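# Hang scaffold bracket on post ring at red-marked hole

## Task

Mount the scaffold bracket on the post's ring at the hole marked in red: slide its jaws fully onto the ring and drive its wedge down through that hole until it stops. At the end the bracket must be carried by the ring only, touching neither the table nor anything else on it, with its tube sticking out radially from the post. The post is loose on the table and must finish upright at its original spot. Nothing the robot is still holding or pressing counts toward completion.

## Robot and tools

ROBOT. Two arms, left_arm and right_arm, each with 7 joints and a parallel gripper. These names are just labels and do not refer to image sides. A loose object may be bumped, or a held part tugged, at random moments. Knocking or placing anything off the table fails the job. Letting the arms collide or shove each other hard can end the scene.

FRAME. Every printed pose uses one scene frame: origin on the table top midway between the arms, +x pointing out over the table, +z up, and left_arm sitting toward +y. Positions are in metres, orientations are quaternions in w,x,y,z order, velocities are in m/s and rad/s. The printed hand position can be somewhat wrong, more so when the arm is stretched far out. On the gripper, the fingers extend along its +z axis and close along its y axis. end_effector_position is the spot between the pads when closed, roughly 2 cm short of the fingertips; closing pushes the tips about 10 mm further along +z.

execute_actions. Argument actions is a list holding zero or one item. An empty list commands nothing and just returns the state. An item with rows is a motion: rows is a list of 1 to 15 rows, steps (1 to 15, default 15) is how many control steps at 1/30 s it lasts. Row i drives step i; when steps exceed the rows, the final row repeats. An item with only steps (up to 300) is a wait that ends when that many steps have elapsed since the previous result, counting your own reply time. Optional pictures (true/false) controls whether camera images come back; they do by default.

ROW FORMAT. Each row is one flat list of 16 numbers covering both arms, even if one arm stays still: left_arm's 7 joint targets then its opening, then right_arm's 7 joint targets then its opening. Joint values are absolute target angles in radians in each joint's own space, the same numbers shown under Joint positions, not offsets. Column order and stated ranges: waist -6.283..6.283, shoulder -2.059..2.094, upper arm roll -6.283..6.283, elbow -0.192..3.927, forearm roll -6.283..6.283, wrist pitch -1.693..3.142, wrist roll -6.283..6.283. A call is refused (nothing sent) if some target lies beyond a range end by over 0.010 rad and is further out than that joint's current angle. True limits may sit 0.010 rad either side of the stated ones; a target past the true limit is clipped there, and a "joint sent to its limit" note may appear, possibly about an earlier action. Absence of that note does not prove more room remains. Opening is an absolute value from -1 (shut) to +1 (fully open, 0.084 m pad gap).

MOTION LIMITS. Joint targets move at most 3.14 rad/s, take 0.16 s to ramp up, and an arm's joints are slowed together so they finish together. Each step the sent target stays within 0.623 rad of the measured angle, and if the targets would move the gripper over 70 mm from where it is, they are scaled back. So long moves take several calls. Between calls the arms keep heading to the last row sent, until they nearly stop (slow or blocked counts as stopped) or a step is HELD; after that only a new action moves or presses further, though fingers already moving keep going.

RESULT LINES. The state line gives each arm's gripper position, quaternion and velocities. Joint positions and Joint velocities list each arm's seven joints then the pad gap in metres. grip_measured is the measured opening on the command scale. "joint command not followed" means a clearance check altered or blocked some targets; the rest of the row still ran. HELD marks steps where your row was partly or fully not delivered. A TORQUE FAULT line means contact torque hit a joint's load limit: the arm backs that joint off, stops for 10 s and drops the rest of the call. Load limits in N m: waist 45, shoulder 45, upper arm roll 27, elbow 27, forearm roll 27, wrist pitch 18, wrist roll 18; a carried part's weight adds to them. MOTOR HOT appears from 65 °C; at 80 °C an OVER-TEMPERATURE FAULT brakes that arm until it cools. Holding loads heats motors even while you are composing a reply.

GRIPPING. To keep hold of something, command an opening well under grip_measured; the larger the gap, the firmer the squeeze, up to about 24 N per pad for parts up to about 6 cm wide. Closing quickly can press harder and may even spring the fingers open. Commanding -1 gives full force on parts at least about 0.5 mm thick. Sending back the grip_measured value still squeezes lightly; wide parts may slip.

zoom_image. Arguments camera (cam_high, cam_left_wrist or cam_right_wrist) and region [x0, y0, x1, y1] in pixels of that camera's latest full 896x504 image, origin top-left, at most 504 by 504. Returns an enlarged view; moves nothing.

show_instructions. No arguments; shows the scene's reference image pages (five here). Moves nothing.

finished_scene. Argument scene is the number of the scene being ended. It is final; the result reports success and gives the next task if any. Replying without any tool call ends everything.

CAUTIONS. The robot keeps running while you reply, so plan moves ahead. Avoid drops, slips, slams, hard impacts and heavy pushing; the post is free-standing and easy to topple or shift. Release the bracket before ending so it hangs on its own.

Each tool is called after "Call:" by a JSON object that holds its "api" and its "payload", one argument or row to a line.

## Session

Call:
{"api": "show_instructions", "payload": {

}}

Call:
{"api": "execute_actions", "payload": {
  "actions": []
}}

Reference images for this scene: manual page 1, manual page 2, manual page 3, manual page 4, manual page 5.

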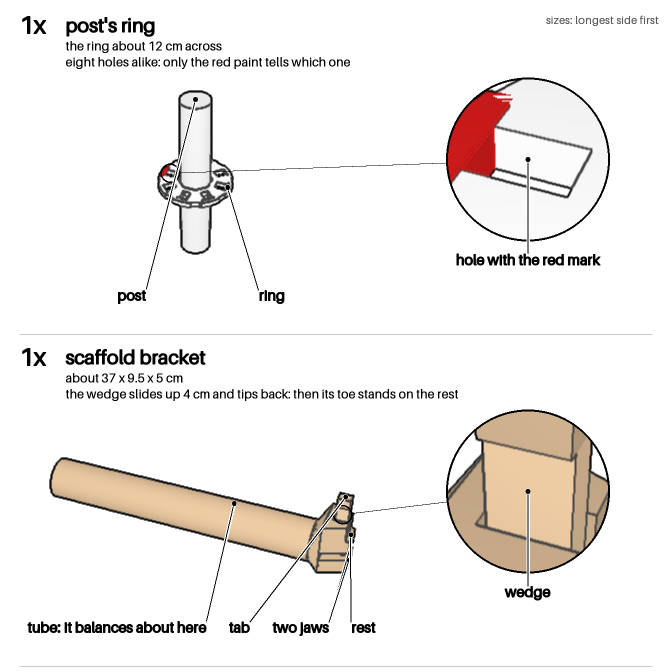

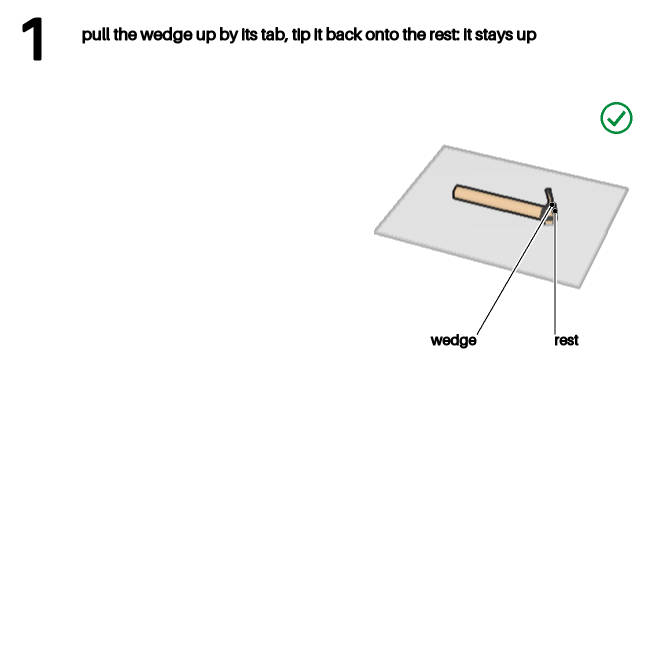

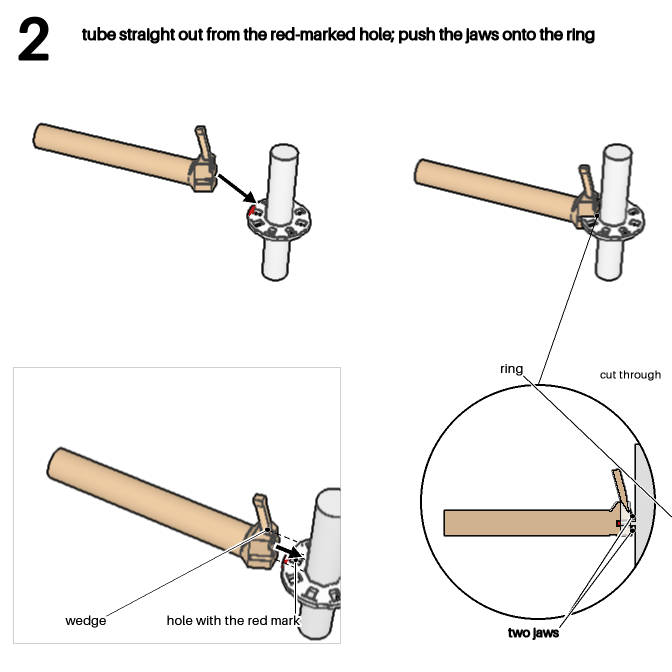

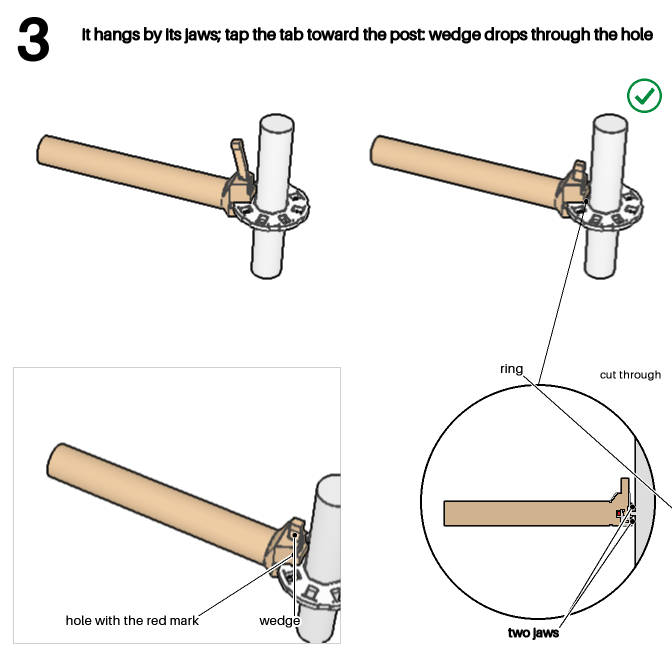

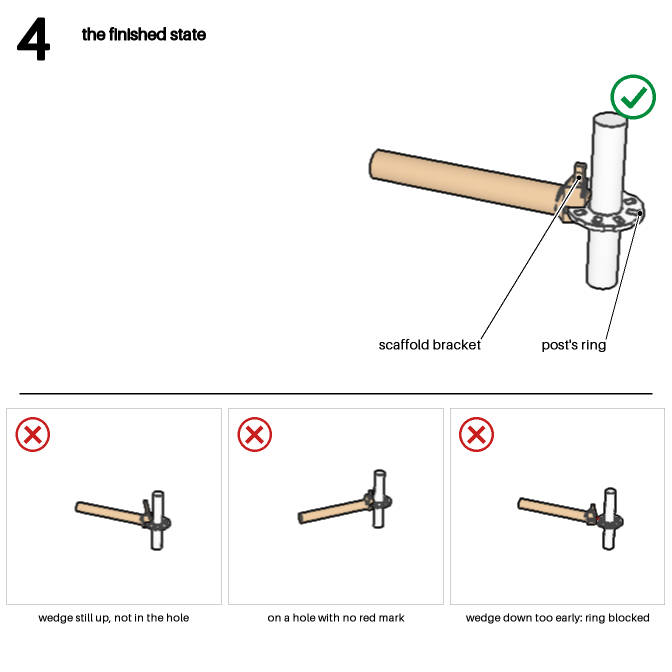

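Scene clock: 0.00 s of 7800.00 s.
left_arm: end_effector_position=(+0.2706, +0.8244, +0.3308) grip_measured=+1.00 end_effector_quat_wxyz=(-0.240, +0.386, -0.529, +0.717) end_effector_velocity=(+0.000, +0.000, -0.000) end_effector_angular_velocity=(-0.001, +0.001, +0.000) | right_arm: end_effector_position=(+0.2629, -0.5618, +0.3167) grip_measured=+1.00 end_effector_quat_wxyz=(+0.203, +0.547, +0.572, +0.577) end_effector_velocity=(-0.000, -0.000, -0.000) end_effector_angular_velocity=(+0.000, +0.000, -0.000)
Joint positions: left_arm=[-0.79  -1.558  1.511  1.322 -0.16   1.209  2.83   0.084] | right_arm=[-0.044 -1.658 -1.235  0.282 -0.285  0.769 -2.159  0.084]
Joint velocities: left_arm=[-0.001 -0.     0.     0.001  0.    -0.    -0.001 -0.   ] | right_arm=[ 0.  0. -0.  0. -0.  0.  0. -0.]
Motor temperatures (°C, as the motors report them): left_arm=[36 38 37 45 35 38 33] | right_arm=[35 38 38 42 35 33 34]

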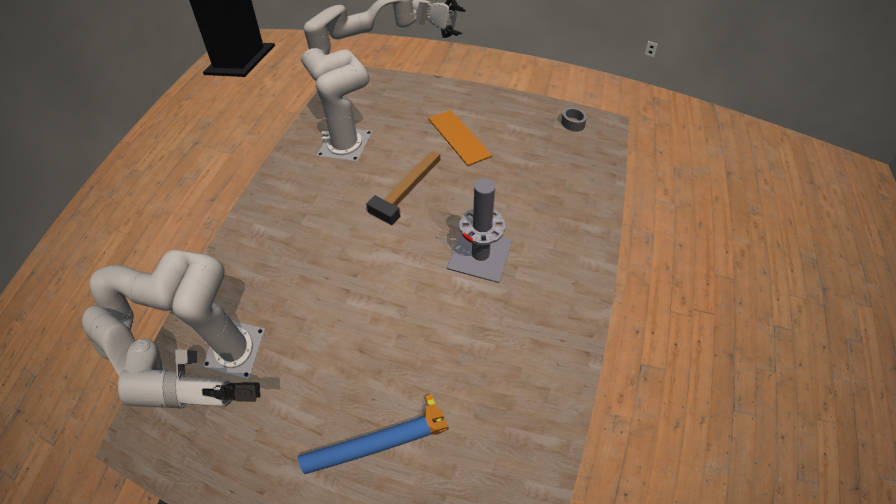

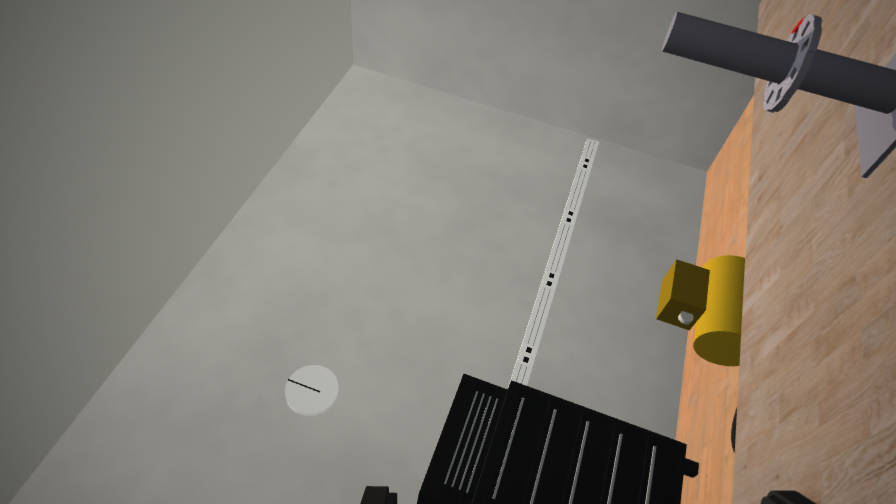

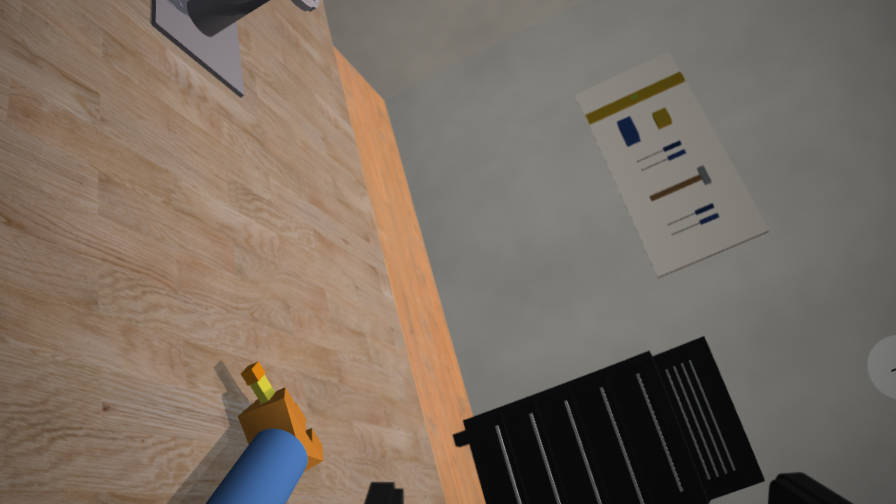

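Call:
{"api": "zoom_image", "payload": {
  "camera": "cam_high",
  "region": [280, 370, 480, 490]
}}

Call:
{"api": "zoom_image", "payload": {
  "camera": "cam_high",
  "region": [420, 170, 540, 290]
}}

Region (280, 370, 480, 490) of cam_high's 896x504 image, scaled by 2.520, with more detail than that image has; it fills the top 302 rows of this view, and the rest is white.

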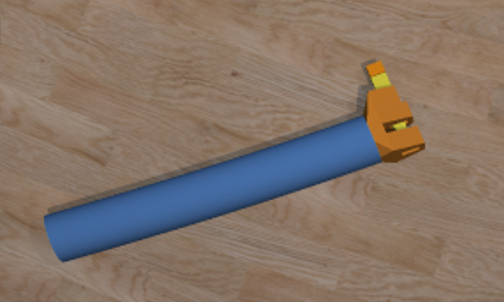

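Region (420, 170, 540, 290) of cam_high's 896x504 image, scaled by 4.200, with more detail than that image has.

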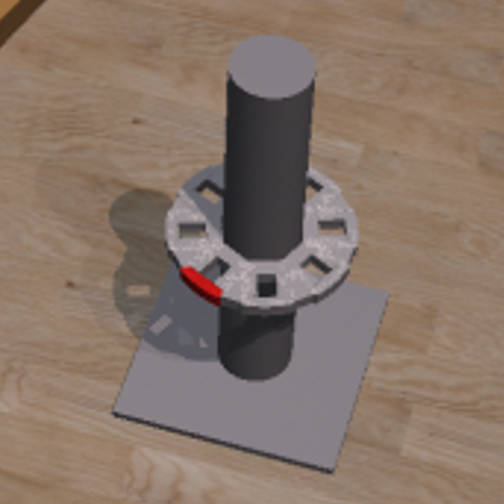

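Call:
{"api": "execute_actions", "payload": {
  "actions": [
    {"rows": [[-0.74,-0.2,0,1.3,0,1.5,-0.249,1, -0.22,-0.099,0,1.2999,0,1.3988,0,1]], "steps": 15}
  ],
  "pictures": false
}}

Call:
{"api": "execute_actions", "payload": {
  "actions": [
    {"steps": 45}
  ],
  "pictures": false
}}

Scene clock: 56.03 s of 7800.00 s.
left_arm: end_effector_position=(+0.2777, +0.7194, +0.4645) grip_measured=+1.00 end_effector_quat_wxyz=(+0.156, -0.417, +0.678, -0.585) end_effector_velocity=(+0.068, -0.323, +0.232) end_effector_angular_velocity=(+0.638, +0.793, -0.205) | right_arm: end_effector_position=(+0.2131, -0.6530, +0.4177) grip_measured=+1.00 end_effector_quat_wxyz=(+0.132, +0.787, +0.468, +0.380) end_effector_velocity=(+0.077, +0.026, +0.364) end_effector_angular_velocity=(-0.137, +0.805, -0.803)
Joint positions: left_arm=[-0.768 -1.227  1.18   1.313 -0.09   1.335  2.499  0.084] | right_arm=[-0.151 -1.154 -0.731  0.788 -0.114  1.147 -1.654  0.084]
Joint velocities: left_arm=[ 0.036  0.782 -0.78  -0.018  0.121  0.222 -0.777 -0.   ] | right_arm=[-0.144  1.134  1.135  1.083  0.234  0.517  1.14   0.   ]
Motor temperatures (°C, as the motors report them): left_arm=[36 39 43 44 35 38 33] | right_arm=[35 38 40 43 35 33 34]
Steps of this call (steps 1 to 90: nothing new was sent; then 52.53 s passed at rest; steps 91 to 105: all 15 steps of this action). Readings (joint positions):
91: left_arm=[-0.790 -1.558 1.511 1.322 -0.160 1.209 2.830] | right_arm=[-0.044 -1.658 -1.234 0.282 -0.285 0.769 -2.158]
92: left_arm=[-0.789 -1.555 1.509 1.322 -0.158 1.211 2.825] | right_arm=[-0.045 -1.654 -1.231 0.285 -0.283 0.774 -2.154]
94: left_arm=[-0.786 -1.520 1.481 1.321 -0.148 1.229 2.786] | right_arm=[-0.056 -1.612 -1.189 0.324 -0.263 0.820 -2.109]
98: left_arm=[-0.778 -1.410 1.362 1.318 -0.124 1.274 2.681] | right_arm=[-0.103 -1.440 -1.017 0.503 -0.192 0.974 -1.939]
105: the state above

Scene clock: 57.53 s of 7800.00 s.
left_arm: end_effector_position=(+0.3080, +0.1844, +0.3907) grip_measured=+1.00 end_effector_quat_wxyz=(+0.007, +0.736, -0.676, +0.034) end_effector_velocity=(-0.101, -0.211, -0.178) end_effector_angular_velocity=(+0.325, +0.432, +2.212) | right_arm: end_effector_position=(+0.4279, -0.4465, +0.3305) grip_measured=+1.00 end_effector_quat_wxyz=(+0.000, +0.999, -0.039, +0.001) end_effector_velocity=(+0.000, +0.002, -0.003) end_effector_angular_velocity=(+0.001, +0.006, -0.003)
Joint positions: left_arm=[-0.742 -0.258  0.076  1.3   -0.004  1.492  0.882  0.084] | right_arm=[-0.22  -0.1   -0.     1.3   -0.     1.399 -0.001  0.084]
Joint velocities: left_arm=[ 0.005  0.423 -0.551 -0.009  0.029  0.055 -2.748 -0.   ] | right_arm=[ 0.     0.006  0.003  0.     0.001  0.     0.006 -0.   ]
Motor temperatures (°C, as the motors report them): left_arm=[36 39 43 45 35 38 33] | right_arm=[35 38 39 43 35 33 34]
Steps of this call (steps 1 to 45: the robot went on to your last target). Readings (joint positions):
1: left_arm=[-0.766 -1.201 1.154 1.313 -0.086 1.343 2.473] | right_arm=[-0.156 -1.116 -0.693 0.823 -0.106 1.163 -1.616]
2: left_arm=[-0.765 -1.175 1.128 1.312 -0.083 1.350 2.447] | right_arm=[-0.161 -1.078 -0.655 0.855 -0.099 1.179 -1.578]
4: left_arm=[-0.763 -1.123 1.076 1.311 -0.076 1.362 2.395] | right_arm=[-0.168 -1.003 -0.579 0.912 -0.086 1.207 -1.503]
8: left_arm=[-0.760 -1.020 0.973 1.309 -0.063 1.385 2.292] | right_arm=[-0.179 -0.858 -0.444 1.001 -0.066 1.251 -1.357]
45: the state above

Call:
{"api": "execute_actions", "payload": {
  "actions": [
    {"rows": [[-0.7427,0.10,0,1.65,0,1.54,-0.249,-0.6, -0.22,-0.099,0,1.2999,0,1.3988,0,1],[-0.7427,0.10,0,1.65,0,1.54,-0.249,-0.6, -0.22,-0.099,0,1.2999,0,1.3988,0,1],[-0.7427,0.10,0,1.65,0,1.54,-0.249,-0.6, -0.22,-0.099,0,1.2999,0,1.3988,0,1],[-0.7427,0.10,0,1.65,0,1.54,-0.249,-0.6, -0.22,-0.099,0,1.2999,0,1.3988,0,1],[-0.7427,0.10,0,1.65,0,1.54,-0.249,-0.6, -0.22,-0.099,0,1.2999,0,1.3988,0,1],[-0.7427,0.10,0,1.65,0,1.54,-0.249,-0.6, -0.22,-0.099,0,1.2999,0,1.3988,0,1],[-0.7427,0.4446,0,2.0011,0,1.5565,-0.249,-0.6, -0.22,-0.099,0,1.2999,0,1.3988,0,1]], "steps": 15}
  ],
  "pictures": false
}}

Call:
{"api": "execute_actions", "payload": {
  "actions": [
    {"steps": 25}
  ]
}}

Scene clock: 71.63 s of 7800.00 s.
left_arm: end_effector_position=(+0.4092, +0.0619, +0.3449) grip_measured=-0.62 end_effector_quat_wxyz=(+0.000, +0.977, -0.213, +0.000) end_effector_velocity=(+0.239, -0.194, -0.178) end_effector_angular_velocity=(+0.036, +0.044, -0.002) | right_arm: end_effector_position=(+0.4279, -0.4463, +0.3300) grip_measured=+1.00 end_effector_quat_wxyz=(+0.000, +0.999, -0.039, +0.000) end_effector_velocity=(-0.000, -0.000, +0.000) end_effector_angular_velocity=(+0.000, -0.000, -0.000)
Joint positions: left_arm=[-0.742  0.335  0.     1.884  0.     1.548 -0.249  0.017] | right_arm=[-0.22  -0.099 -0.     1.3   -0.     1.399 -0.     0.084]
Joint velocities: left_arm=[-0.002  1.245  0.     1.268  0.     0.079  0.    -0.   ] | right_arm=[-0.001 -0.001 -0.    -0.     0.     0.    -0.001  0.   ]
Motor temperatures (°C, as the motors report them): left_arm=[36 39 40 47 35 38 33] | right_arm=[35 38 39 45 35 33 34]
Steps of this call (steps 1 to 45: the robot went on to your last target; steps 46 to 110: nothing new was sent; then 9.93 s passed at rest; steps 111 to 125: all 15 steps of this action). Readings (joint positions):
111: left_arm=[-0.740 -0.200 0.000 1.300 0.000 1.500 -0.249] | right_arm=[-0.220 -0.099 0.000 1.300 0.000 1.399 -0.000]
112: left_arm=[-0.740 -0.197 -0.000 1.304 -0.000 1.501 -0.249] | right_arm=[-0.220 -0.099 -0.000 1.300 -0.000 1.399 0.000]
114: left_arm=[-0.740 -0.161 -0.000 1.348 -0.000 1.507 -0.249] | right_arm=[-0.220 -0.099 0.000 1.300 -0.000 1.399 0.000]
118: left_arm=[-0.742 0.012 0.000 1.548 0.000 1.526 -0.249] | right_arm=[-0.220 -0.099 -0.000 1.300 0.000 1.399 -0.000]
125: the state above

Scene clock: 72.47 s of 7800.00 s.
left_arm: end_effector_position=(+0.4299, +0.0450, +0.3301) grip_measured=-0.62 end_effector_quat_wxyz=(+0.000, +0.977, -0.213, +0.000) end_effector_velocity=(-0.001, -0.000, -0.002) end_effector_angular_velocity=(+0.001, +0.003, -0.001) | right_arm: end_effector_position=(+0.4279, -0.4463, +0.3300) grip_measured=+1.00 end_effector_quat_wxyz=(+0.000, +0.999, -0.039, +0.000) end_effector_velocity=(+0.000, -0.000, -0.000) end_effector_angular_velocity=(-0.001, +0.001, +0.002)
Joint positions: left_arm=[-0.743  0.444 -0.     2.001  0.     1.557 -0.249  0.017] | right_arm=[-0.22  -0.099 -0.     1.3    0.     1.399  0.     0.084]
Joint velocities: left_arm=[ 0.     0.001 -0.001 -0.002 -0.001  0.     0.    -0.   ] | right_arm=[ 0.001  0.001 -0.    -0.    -0.001 -0.    -0.001 -0.   ]
Motor temperatures (°C, as the motors report them): left_arm=[36 39 40 47 35 38 33] | right_arm=[35 38 39 45 35 33 34]
Steps of this call (steps 1 to 25: the robot went on to your last target). Readings (joint positions):
1: left_arm=[-0.742 0.372 0.000 1.921 -0.000 1.551 -0.249] | right_arm=[-0.220 -0.099 0.000 1.300 0.000 1.399 0.000]
2: left_arm=[-0.743 0.399 0.000 1.946 -0.000 1.552 -0.249] | right_arm=[-0.220 -0.099 0.000 1.300 -0.000 1.399 0.000]
4: left_arm=[-0.743 0.426 0.000 1.973 -0.000 1.555 -0.249] | right_arm=[-0.220 -0.099 -0.000 1.300 0.000 1.399 -0.000]
8: left_arm=[-0.743 0.437 -0.000 1.996 0.000 1.556 -0.249] | right_arm=[-0.220 -0.099 0.000 1.300 -0.000 1.399 -0.000]
25: the state above

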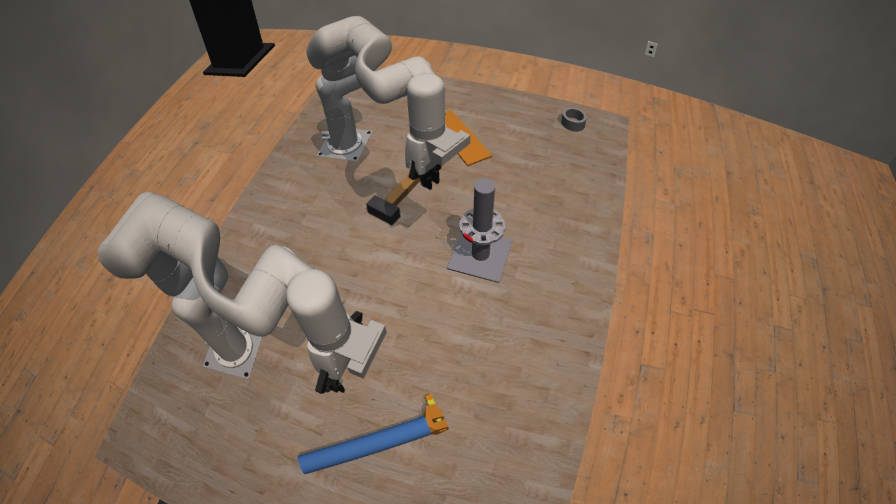

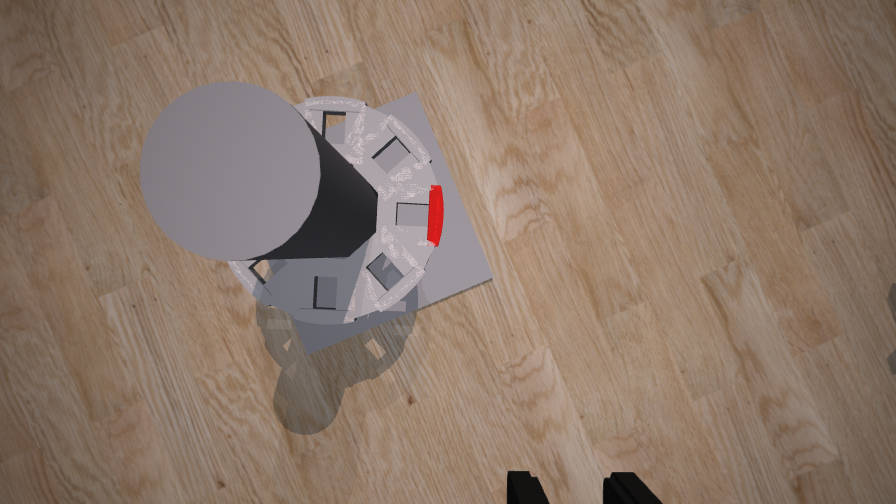

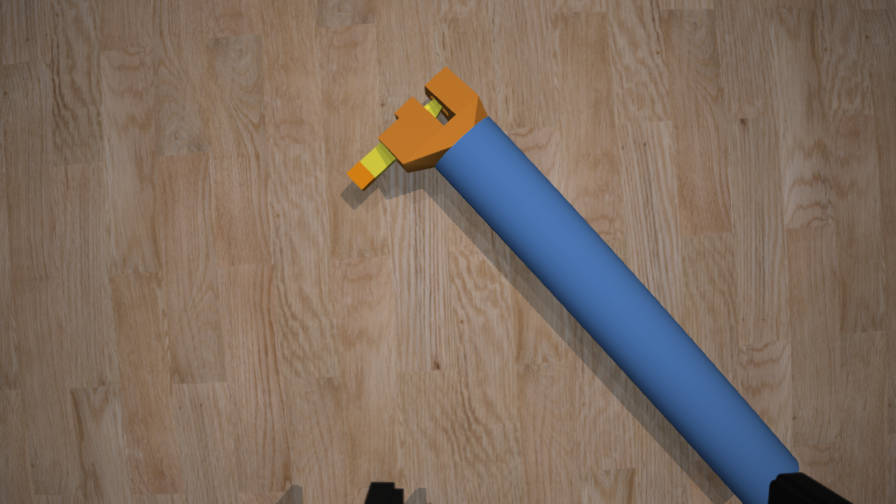

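Call:
{"api": "execute_actions", "payload": {
  "actions": [
    {"rows": [[-0.7427,0.4446,0,2.0011,0,1.5565,-0.249,-0.6, -0.054,0.4629,0,1.3878,0,0.925,0.998,-0.1]], "steps": 15}
  ],
  "pictures": false
}}

Call:
{"api": "execute_actions", "payload": {
  "actions": [
    {"steps": 30}
  ]
}}

Scene clock: 133.43 s of 7800.00 s.
left_arm: end_effector_position=(+0.4299, +0.0450, +0.3300) grip_measured=-0.62 end_effector_quat_wxyz=(+0.000, +0.977, -0.213, -0.000) end_effector_velocity=(+0.000, +0.000, -0.000) end_effector_angular_velocity=(+0.001, +0.001, +0.001) | right_arm: end_effector_position=(+0.5189, -0.3975, +0.2010) grip_measured=-0.11 end_effector_quat_wxyz=(+0.000, +0.969, -0.246, -0.001) end_effector_velocity=(+0.150, +0.126, -0.315) end_effector_angular_velocity=(-0.003, -0.002, -1.469)
Joint positions: left_arm=[-0.743  0.445 -0.     2.001  0.     1.556 -0.249  0.017] | right_arm=[-0.117  0.251  0.     1.354  0.     1.105  0.522  0.039]
Joint velocities: left_arm=[ 0.     0.    -0.    -0.001  0.    -0.    -0.    -0.   ] | right_arm=[ 0.227  0.768 -0.     0.122 -0.    -0.648  1.696  0.   ]
Motor temperatures (°C, as the motors report them): left_arm=[36 40 38 49 35 38 33] | right_arm=[35 38 38 47 35 33 34]
Steps of this call (steps 1 to 15: the robot went on to your last target; steps 16 to 90: nothing new was sent; then 57.47 s passed at rest; steps 91 to 105: all 15 steps of this action). Readings (joint positions):
91: left_arm=[-0.743 0.445 0.000 2.001 0.000 1.556 -0.249] | right_arm=[-0.220 -0.099 -0.000 1.300 -0.000 1.399 0.000]
92: left_arm=[-0.743 0.445 0.000 2.001 -0.000 1.556 -0.249] | right_arm=[-0.219 -0.096 -0.000 1.301 -0.000 1.395 0.005]
94: left_arm=[-0.743 0.445 0.000 2.001 -0.000 1.556 -0.249] | right_arm=[-0.209 -0.064 -0.002 1.311 -0.000 1.362 0.048]
98: left_arm=[-0.743 0.445 -0.000 2.001 -0.000 1.556 -0.249] | right_arm=[-0.173 0.061 0.000 1.324 0.000 1.264 0.191]
105: the state above

Scene clock: 134.43 s of 7800.00 s.
left_arm: end_effector_position=(+0.4299, +0.0450, +0.3300) grip_measured=-0.62 end_effector_quat_wxyz=(+0.000, +0.977, -0.213, -0.000) end_effector_velocity=(-0.000, +0.000, -0.000) end_effector_angular_velocity=(+0.001, +0.000, +0.000) | right_arm: end_effector_position=(+0.5510, -0.3608, +0.1101) grip_measured=-0.11 end_effector_quat_wxyz=(-0.000, +0.898, -0.439, +0.000) end_effector_velocity=(-0.000, +0.000, -0.001) end_effector_angular_velocity=(-0.000, +0.001, +0.001)
Joint positions: left_arm=[-0.743  0.445 -0.     2.001  0.     1.556 -0.249  0.017] | right_arm=[-0.054  0.463 -0.     1.388 -0.     0.925  0.998  0.039]
Joint velocities: left_arm=[ 0.    -0.    -0.    -0.001  0.001  0.    -0.     0.   ] | right_arm=[ 0.001  0.001 -0.    -0.001 -0.    -0.     0.    -0.   ]
Motor temperatures (°C, as the motors report them): left_arm=[36 40 38 49 35 38 33] | right_arm=[35 38 38 47 35 33 34]
Steps of this call (steps 1 to 30: the robot went on to your last target). Readings (joint positions):
1: left_arm=[-0.743 0.445 -0.000 2.001 0.000 1.557 -0.249] | right_arm=[-0.109 0.276 0.000 1.358 0.000 1.083 0.580]
2: left_arm=[-0.743 0.445 0.000 2.001 0.000 1.556 -0.249] | right_arm=[-0.102 0.302 0.000 1.362 0.000 1.061 0.638]
4: left_arm=[-0.743 0.445 0.000 2.001 0.000 1.556 -0.249] | right_arm=[-0.086 0.354 0.000 1.371 0.000 1.017 0.754]
8: left_arm=[-0.743 0.445 -0.000 2.001 0.000 1.557 -0.249] | right_arm=[-0.061 0.439 0.001 1.381 0.000 0.949 0.936]
30: the state above
All arms were judged still, so your last target was given up. Only a new action makes them travel on or press farther. Fingers that are still opening or closing keep moving.

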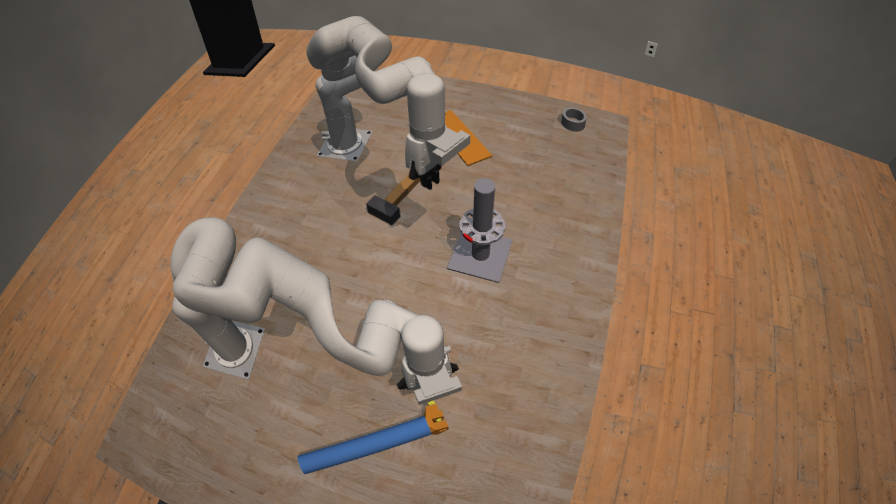

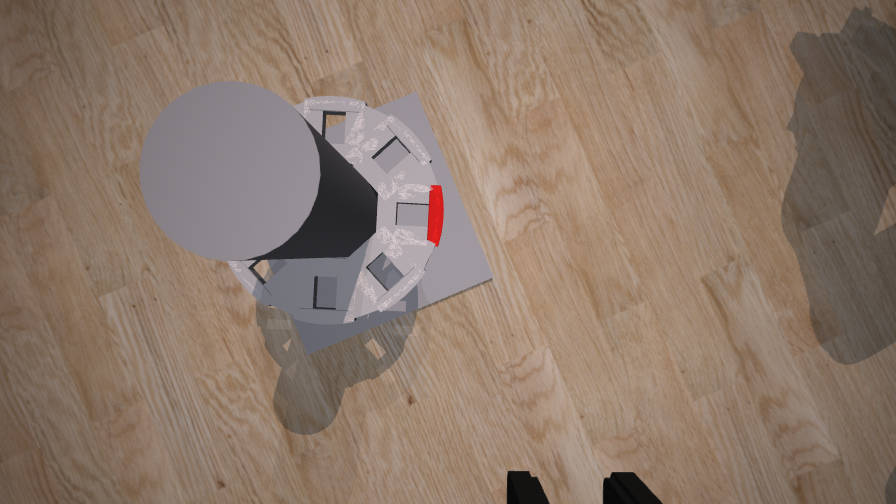

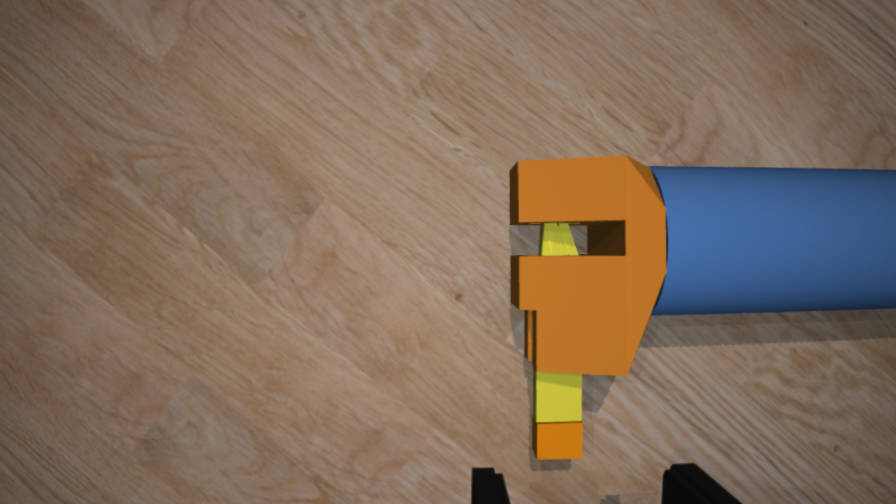

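Call:
{"api": "execute_actions", "payload": {
  "actions": []
}}

Scene clock: 179.50 s of 7800.00 s.
left_arm: end_effector_position=(+0.4299, +0.0450, +0.3300) grip_measured=-0.62 end_effector_quat_wxyz=(+0.000, +0.977, -0.213, -0.000) end_effector_velocity=(-0.000, -0.000, -0.000) end_effector_angular_velocity=(+0.000, +0.001, -0.000) | right_arm: end_effector_position=(+0.5510, -0.3608, +0.1100) grip_measured=-0.11 end_effector_quat_wxyz=(+0.000, +0.898, -0.439, -0.000) end_effector_velocity=(+0.000, +0.000, +0.001) end_effector_angular_velocity=(+0.000, -0.001, +0.002)
Joint positions: left_arm=[-0.743  0.445  0.     2.001  0.     1.556 -0.249  0.017] | right_arm=[-0.054  0.463  0.     1.388 -0.     0.925  0.998  0.039]
Joint velocities: left_arm=[-0.     0.     0.    -0.001 -0.001  0.    -0.    -0.   ] | right_arm=[-0.    -0.001  0.001  0.    -0.     0.    -0.002  0.   ]
Motor temperatures (°C, as the motors report them): left_arm=[36 40 38 49 35 38 33] | right_arm=[35 39 38 47 35 33 34]
Steps of this call (steps 1 to 90: nothing new was sent; then 42.07 s passed at rest). Readings (joint positions):
1: left_arm=[-0.743 0.445 0.000 2.001 -0.000 1.556 -0.249] | right_arm=[-0.054 0.463 -0.000 1.388 -0.000 0.925 0.998]
2: left_arm=[-0.743 0.445 0.000 2.001 0.000 1.556 -0.249] | right_arm=[-0.054 0.463 -0.000 1.388 -0.000 0.925 0.998]
4: left_arm=[-0.743 0.445 0.000 2.001 -0.000 1.556 -0.249] | right_arm=[-0.054 0.463 -0.000 1.388 -0.000 0.925 0.998]
8: left_arm=[-0.743 0.445 0.000 2.001 -0.000 1.556 -0.249] | right_arm=[-0.054 0.463 -0.000 1.388 -0.000 0.925 0.998]
90: the state above

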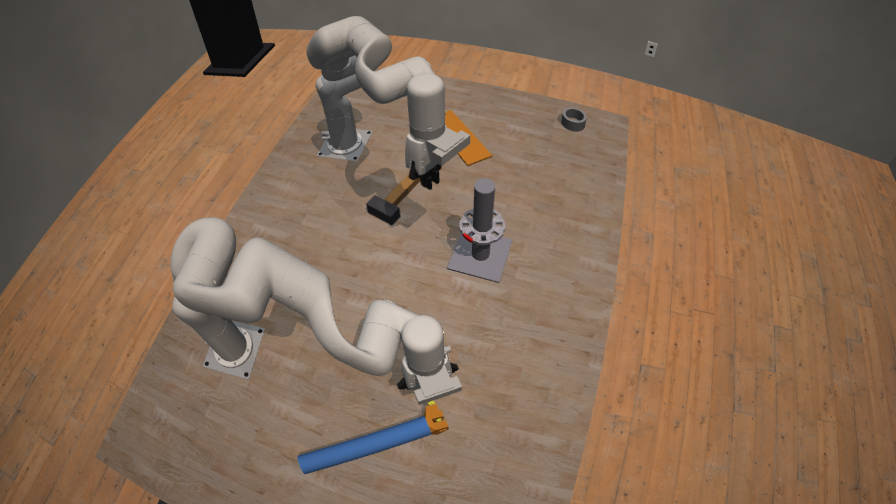

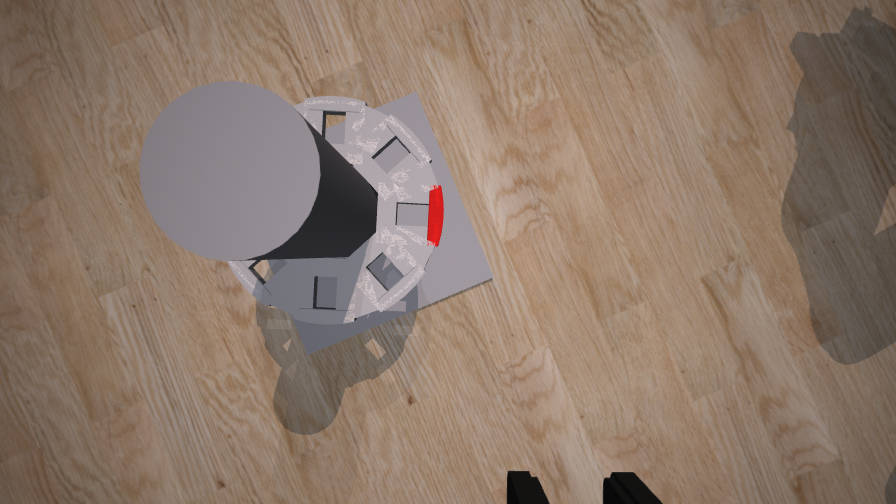

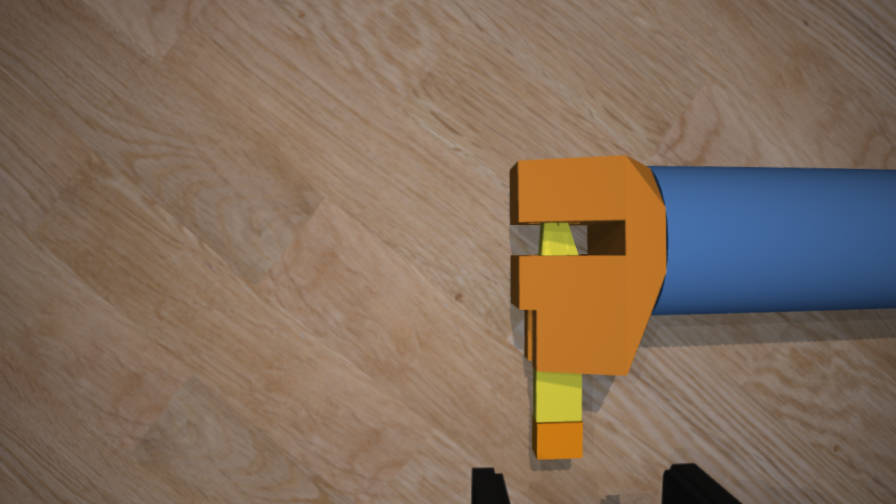

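Call:
{"api": "show_instructions", "payload": {

}}

Reference images for this scene: manual page 1, manual page 2, manual page 3, manual page 4, manual page 5.

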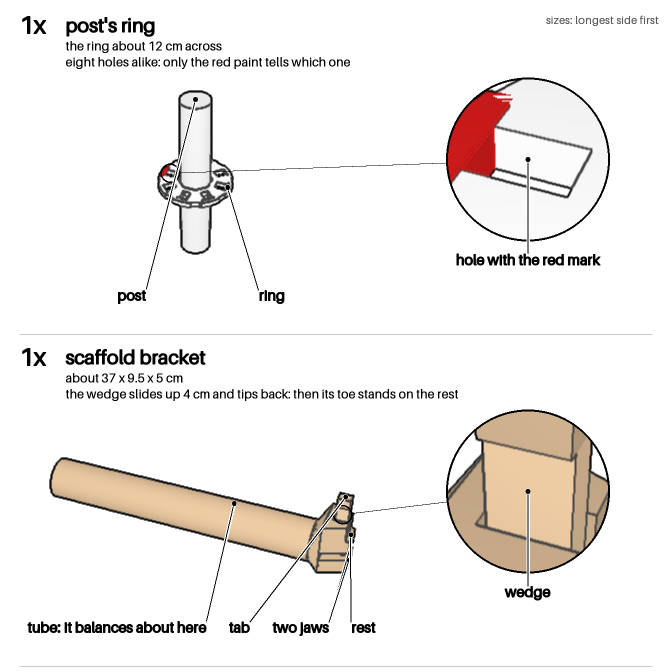

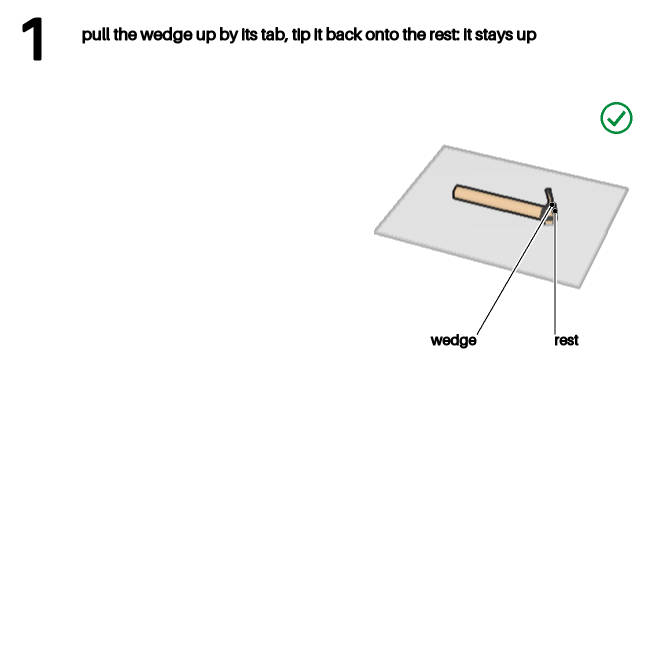

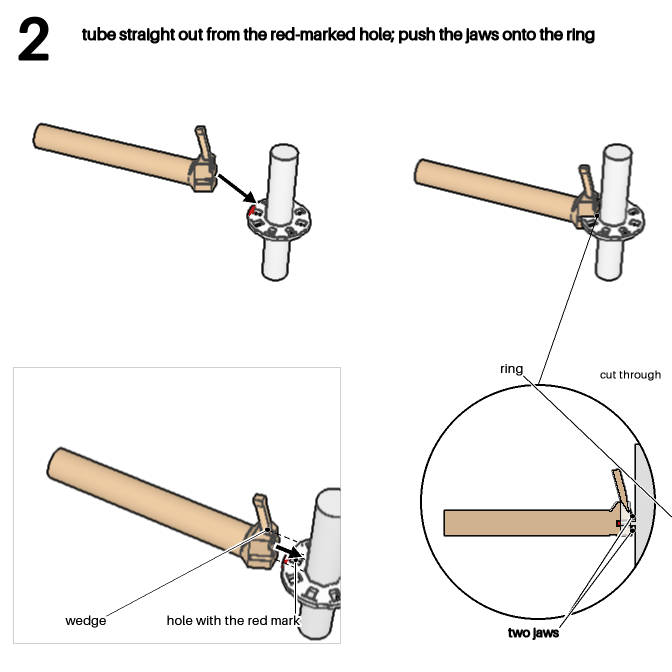

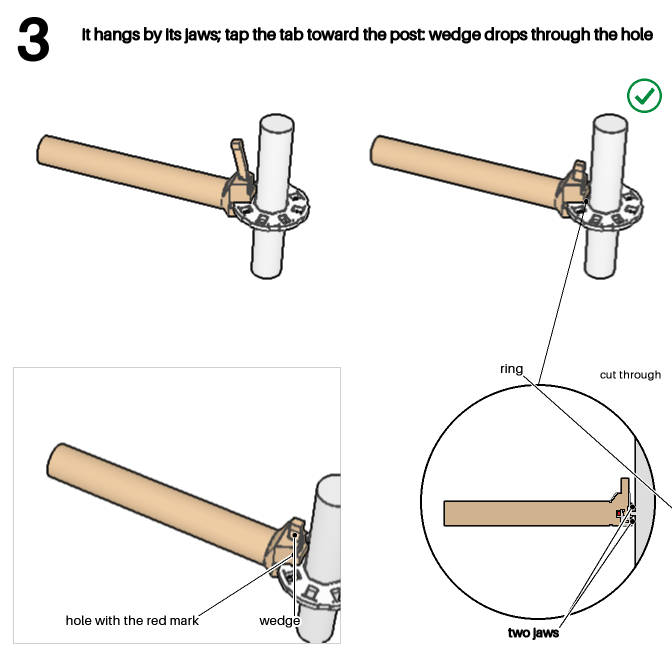

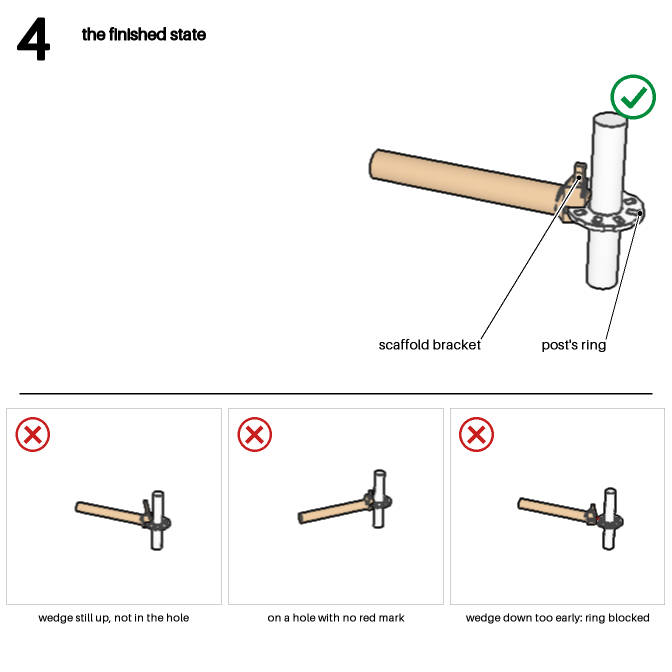

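Call:
{"api": "execute_actions", "payload": {
  "actions": [
    {"rows": [[-0.7427,0.4446,0,2.0011,0,1.5565,-0.249,-0.6, 0.3111,0.44,0,1.25,-1.5811,1.1906,2.5797,-0.1]], "steps": 15}
  ],
  "pictures": false
}}

Call:
{"api": "execute_actions", "payload": {
  "actions": [
    {"rows": [[-0.7427,0.4446,0,2.0011,0,1.5565,-0.249,-0.6, 0.3111,0.5833,0,1.1134,-1.5811,1.1906,2.5797,-0.1]], "steps": 15}
  ]
}}

Scene clock: 300.00 s of 7800.00 s.
left_arm: end_effector_position=(+0.4299, +0.0450, +0.3300) grip_measured=-0.62 end_effector_quat_wxyz=(+0.000, +0.977, -0.213, -0.000) end_effector_velocity=(+0.000, +0.000, -0.000) end_effector_angular_velocity=(+0.000, +0.000, +0.001) | right_arm: end_effector_position=(+0.5180, -0.3438, +0.1296) grip_measured=-0.11 end_effector_quat_wxyz=(+0.286, +0.809, -0.421, +0.293) end_effector_velocity=(+0.338, -0.137, +0.318) end_effector_angular_velocity=(-1.317, -2.558, +0.092)
Joint positions: left_arm=[-0.743  0.445  0.     2.001 -0.     1.556 -0.249  0.017] | right_arm=[ 0.283  0.443  0.004  1.261 -0.942  1.167  1.94   0.039]
Joint velocities: left_arm=[ 0.001 -0.    -0.    -0.001  0.    -0.    -0.     0.   ] | right_arm=[ 0.212 -0.031 -0.074 -0.074 -2.615  0.191  2.601 -0.   ]
Motor temperatures (°C, as the motors report them): left_arm=[36 40 38 49 35 38 33] | right_arm=[35 40 38 47 35 33 34]
Steps of this call (steps 1 to 90: nothing new was sent; then 117.00 s passed at rest; steps 91 to 105: all 15 steps of this action). Readings (joint positions):
91: left_arm=[-0.743 0.445 0.000 2.001 0.000 1.557 -0.249] | right_arm=[-0.054 0.463 -0.000 1.388 -0.000 0.925 0.998]
92: left_arm=[-0.743 0.445 -0.000 2.001 -0.000 1.557 -0.249] | right_arm=[-0.052 0.463 -0.001 1.387 -0.005 0.927 1.003]
94: left_arm=[-0.743 0.445 -0.000 2.001 0.000 1.556 -0.249] | right_arm=[-0.029 0.460 -0.006 1.379 -0.049 0.946 1.049]
98: left_arm=[-0.743 0.445 -0.000 2.001 -0.000 1.556 -0.249] | right_arm=[0.102 0.453 0.000 1.329 -0.291 1.039 1.290]
105: the state above

Scene clock: 300.50 s of 7800.00 s.
left_arm: end_effector_position=(+0.4299, +0.0450, +0.3300) grip_measured=-0.62 end_effector_quat_wxyz=(+0.000, +0.977, -0.213, -0.000) end_effector_velocity=(-0.000, -0.000, +0.001) end_effector_angular_velocity=(-0.001, -0.001, -0.000) | right_arm: end_effector_position=(+0.5469, -0.3639, +0.0889) grip_measured=-0.11 end_effector_quat_wxyz=(+0.257, +0.728, -0.359, +0.525) end_effector_velocity=(+0.007, +0.003, +0.003) end_effector_angular_velocity=(-0.003, -0.054, +0.036)
Joint positions: left_arm=[-0.743  0.445  0.     2.001 -0.     1.557 -0.249  0.017] | right_arm=[ 0.31   0.579 -0.     1.118 -1.574  1.191  2.574  0.039]
Joint velocities: left_arm=[-0.     0.    -0.     0.001 -0.     0.    -0.    -0.   ] | right_arm=[ 0.003  0.004 -0.002 -0.008 -0.066  0.004  0.064  0.   ]
Motor temperatures (°C, as the motors report them): left_arm=[36 40 38 49 35 38 33] | right_arm=[35 40 38 47 35 33 34]
Steps of this call (steps 1 to 15: all 15 steps of this action). Readings (joint positions):
1: left_arm=[-0.743 0.445 -0.000 2.001 0.000 1.557 -0.249] | right_arm=[0.289 0.442 0.001 1.259 -1.027 1.172 2.025]
2: left_arm=[-0.743 0.445 -0.000 2.001 -0.000 1.556 -0.249] | right_arm=[0.292 0.442 -0.001 1.257 -1.111 1.176 2.109]
4: left_arm=[-0.743 0.445 -0.000 2.001 0.000 1.556 -0.249] | right_arm=[0.296 0.453 -0.003 1.244 -1.285 1.181 2.283]
8: left_arm=[-0.743 0.445 0.000 2.001 -0.000 1.556 -0.249] | right_arm=[0.305 0.548 -0.001 1.148 -1.502 1.187 2.500]
15: the state above

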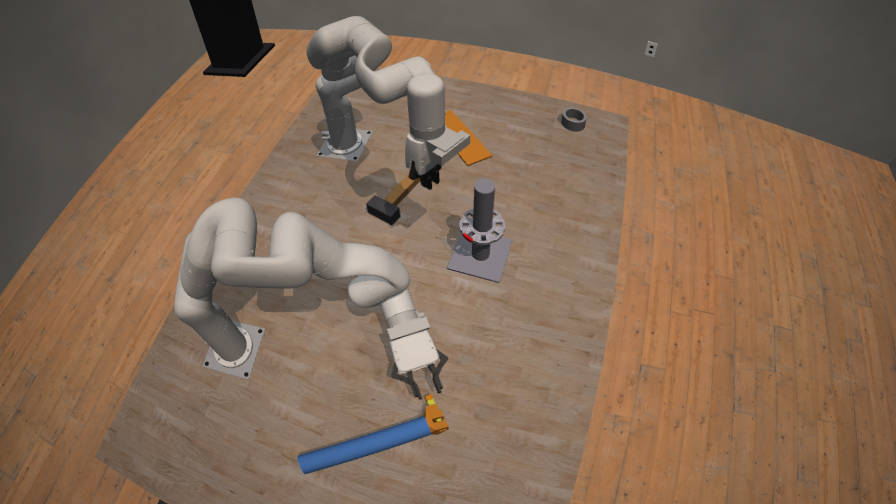

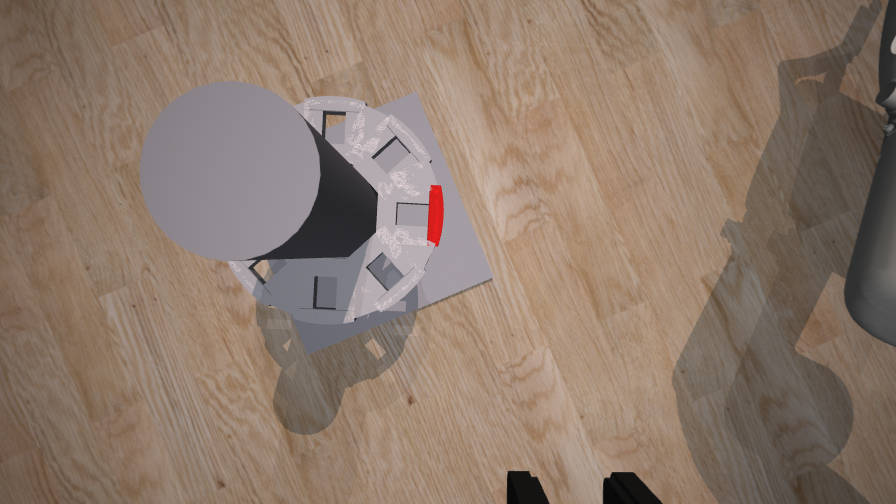

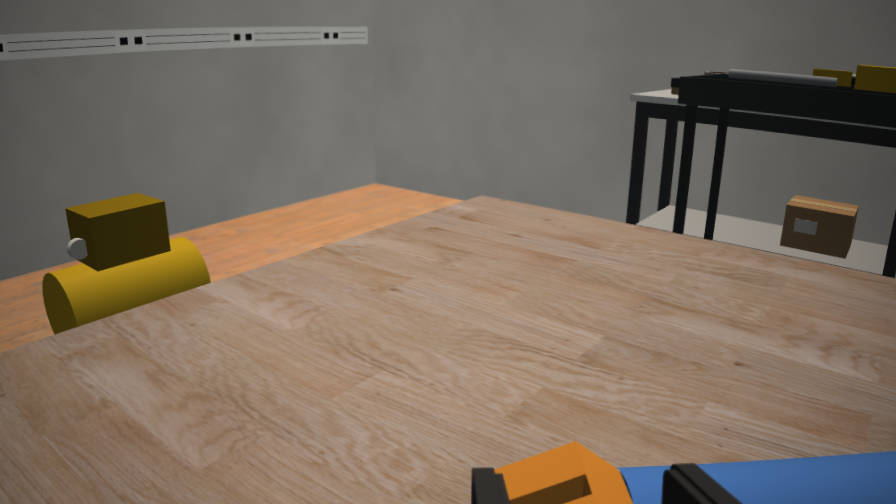

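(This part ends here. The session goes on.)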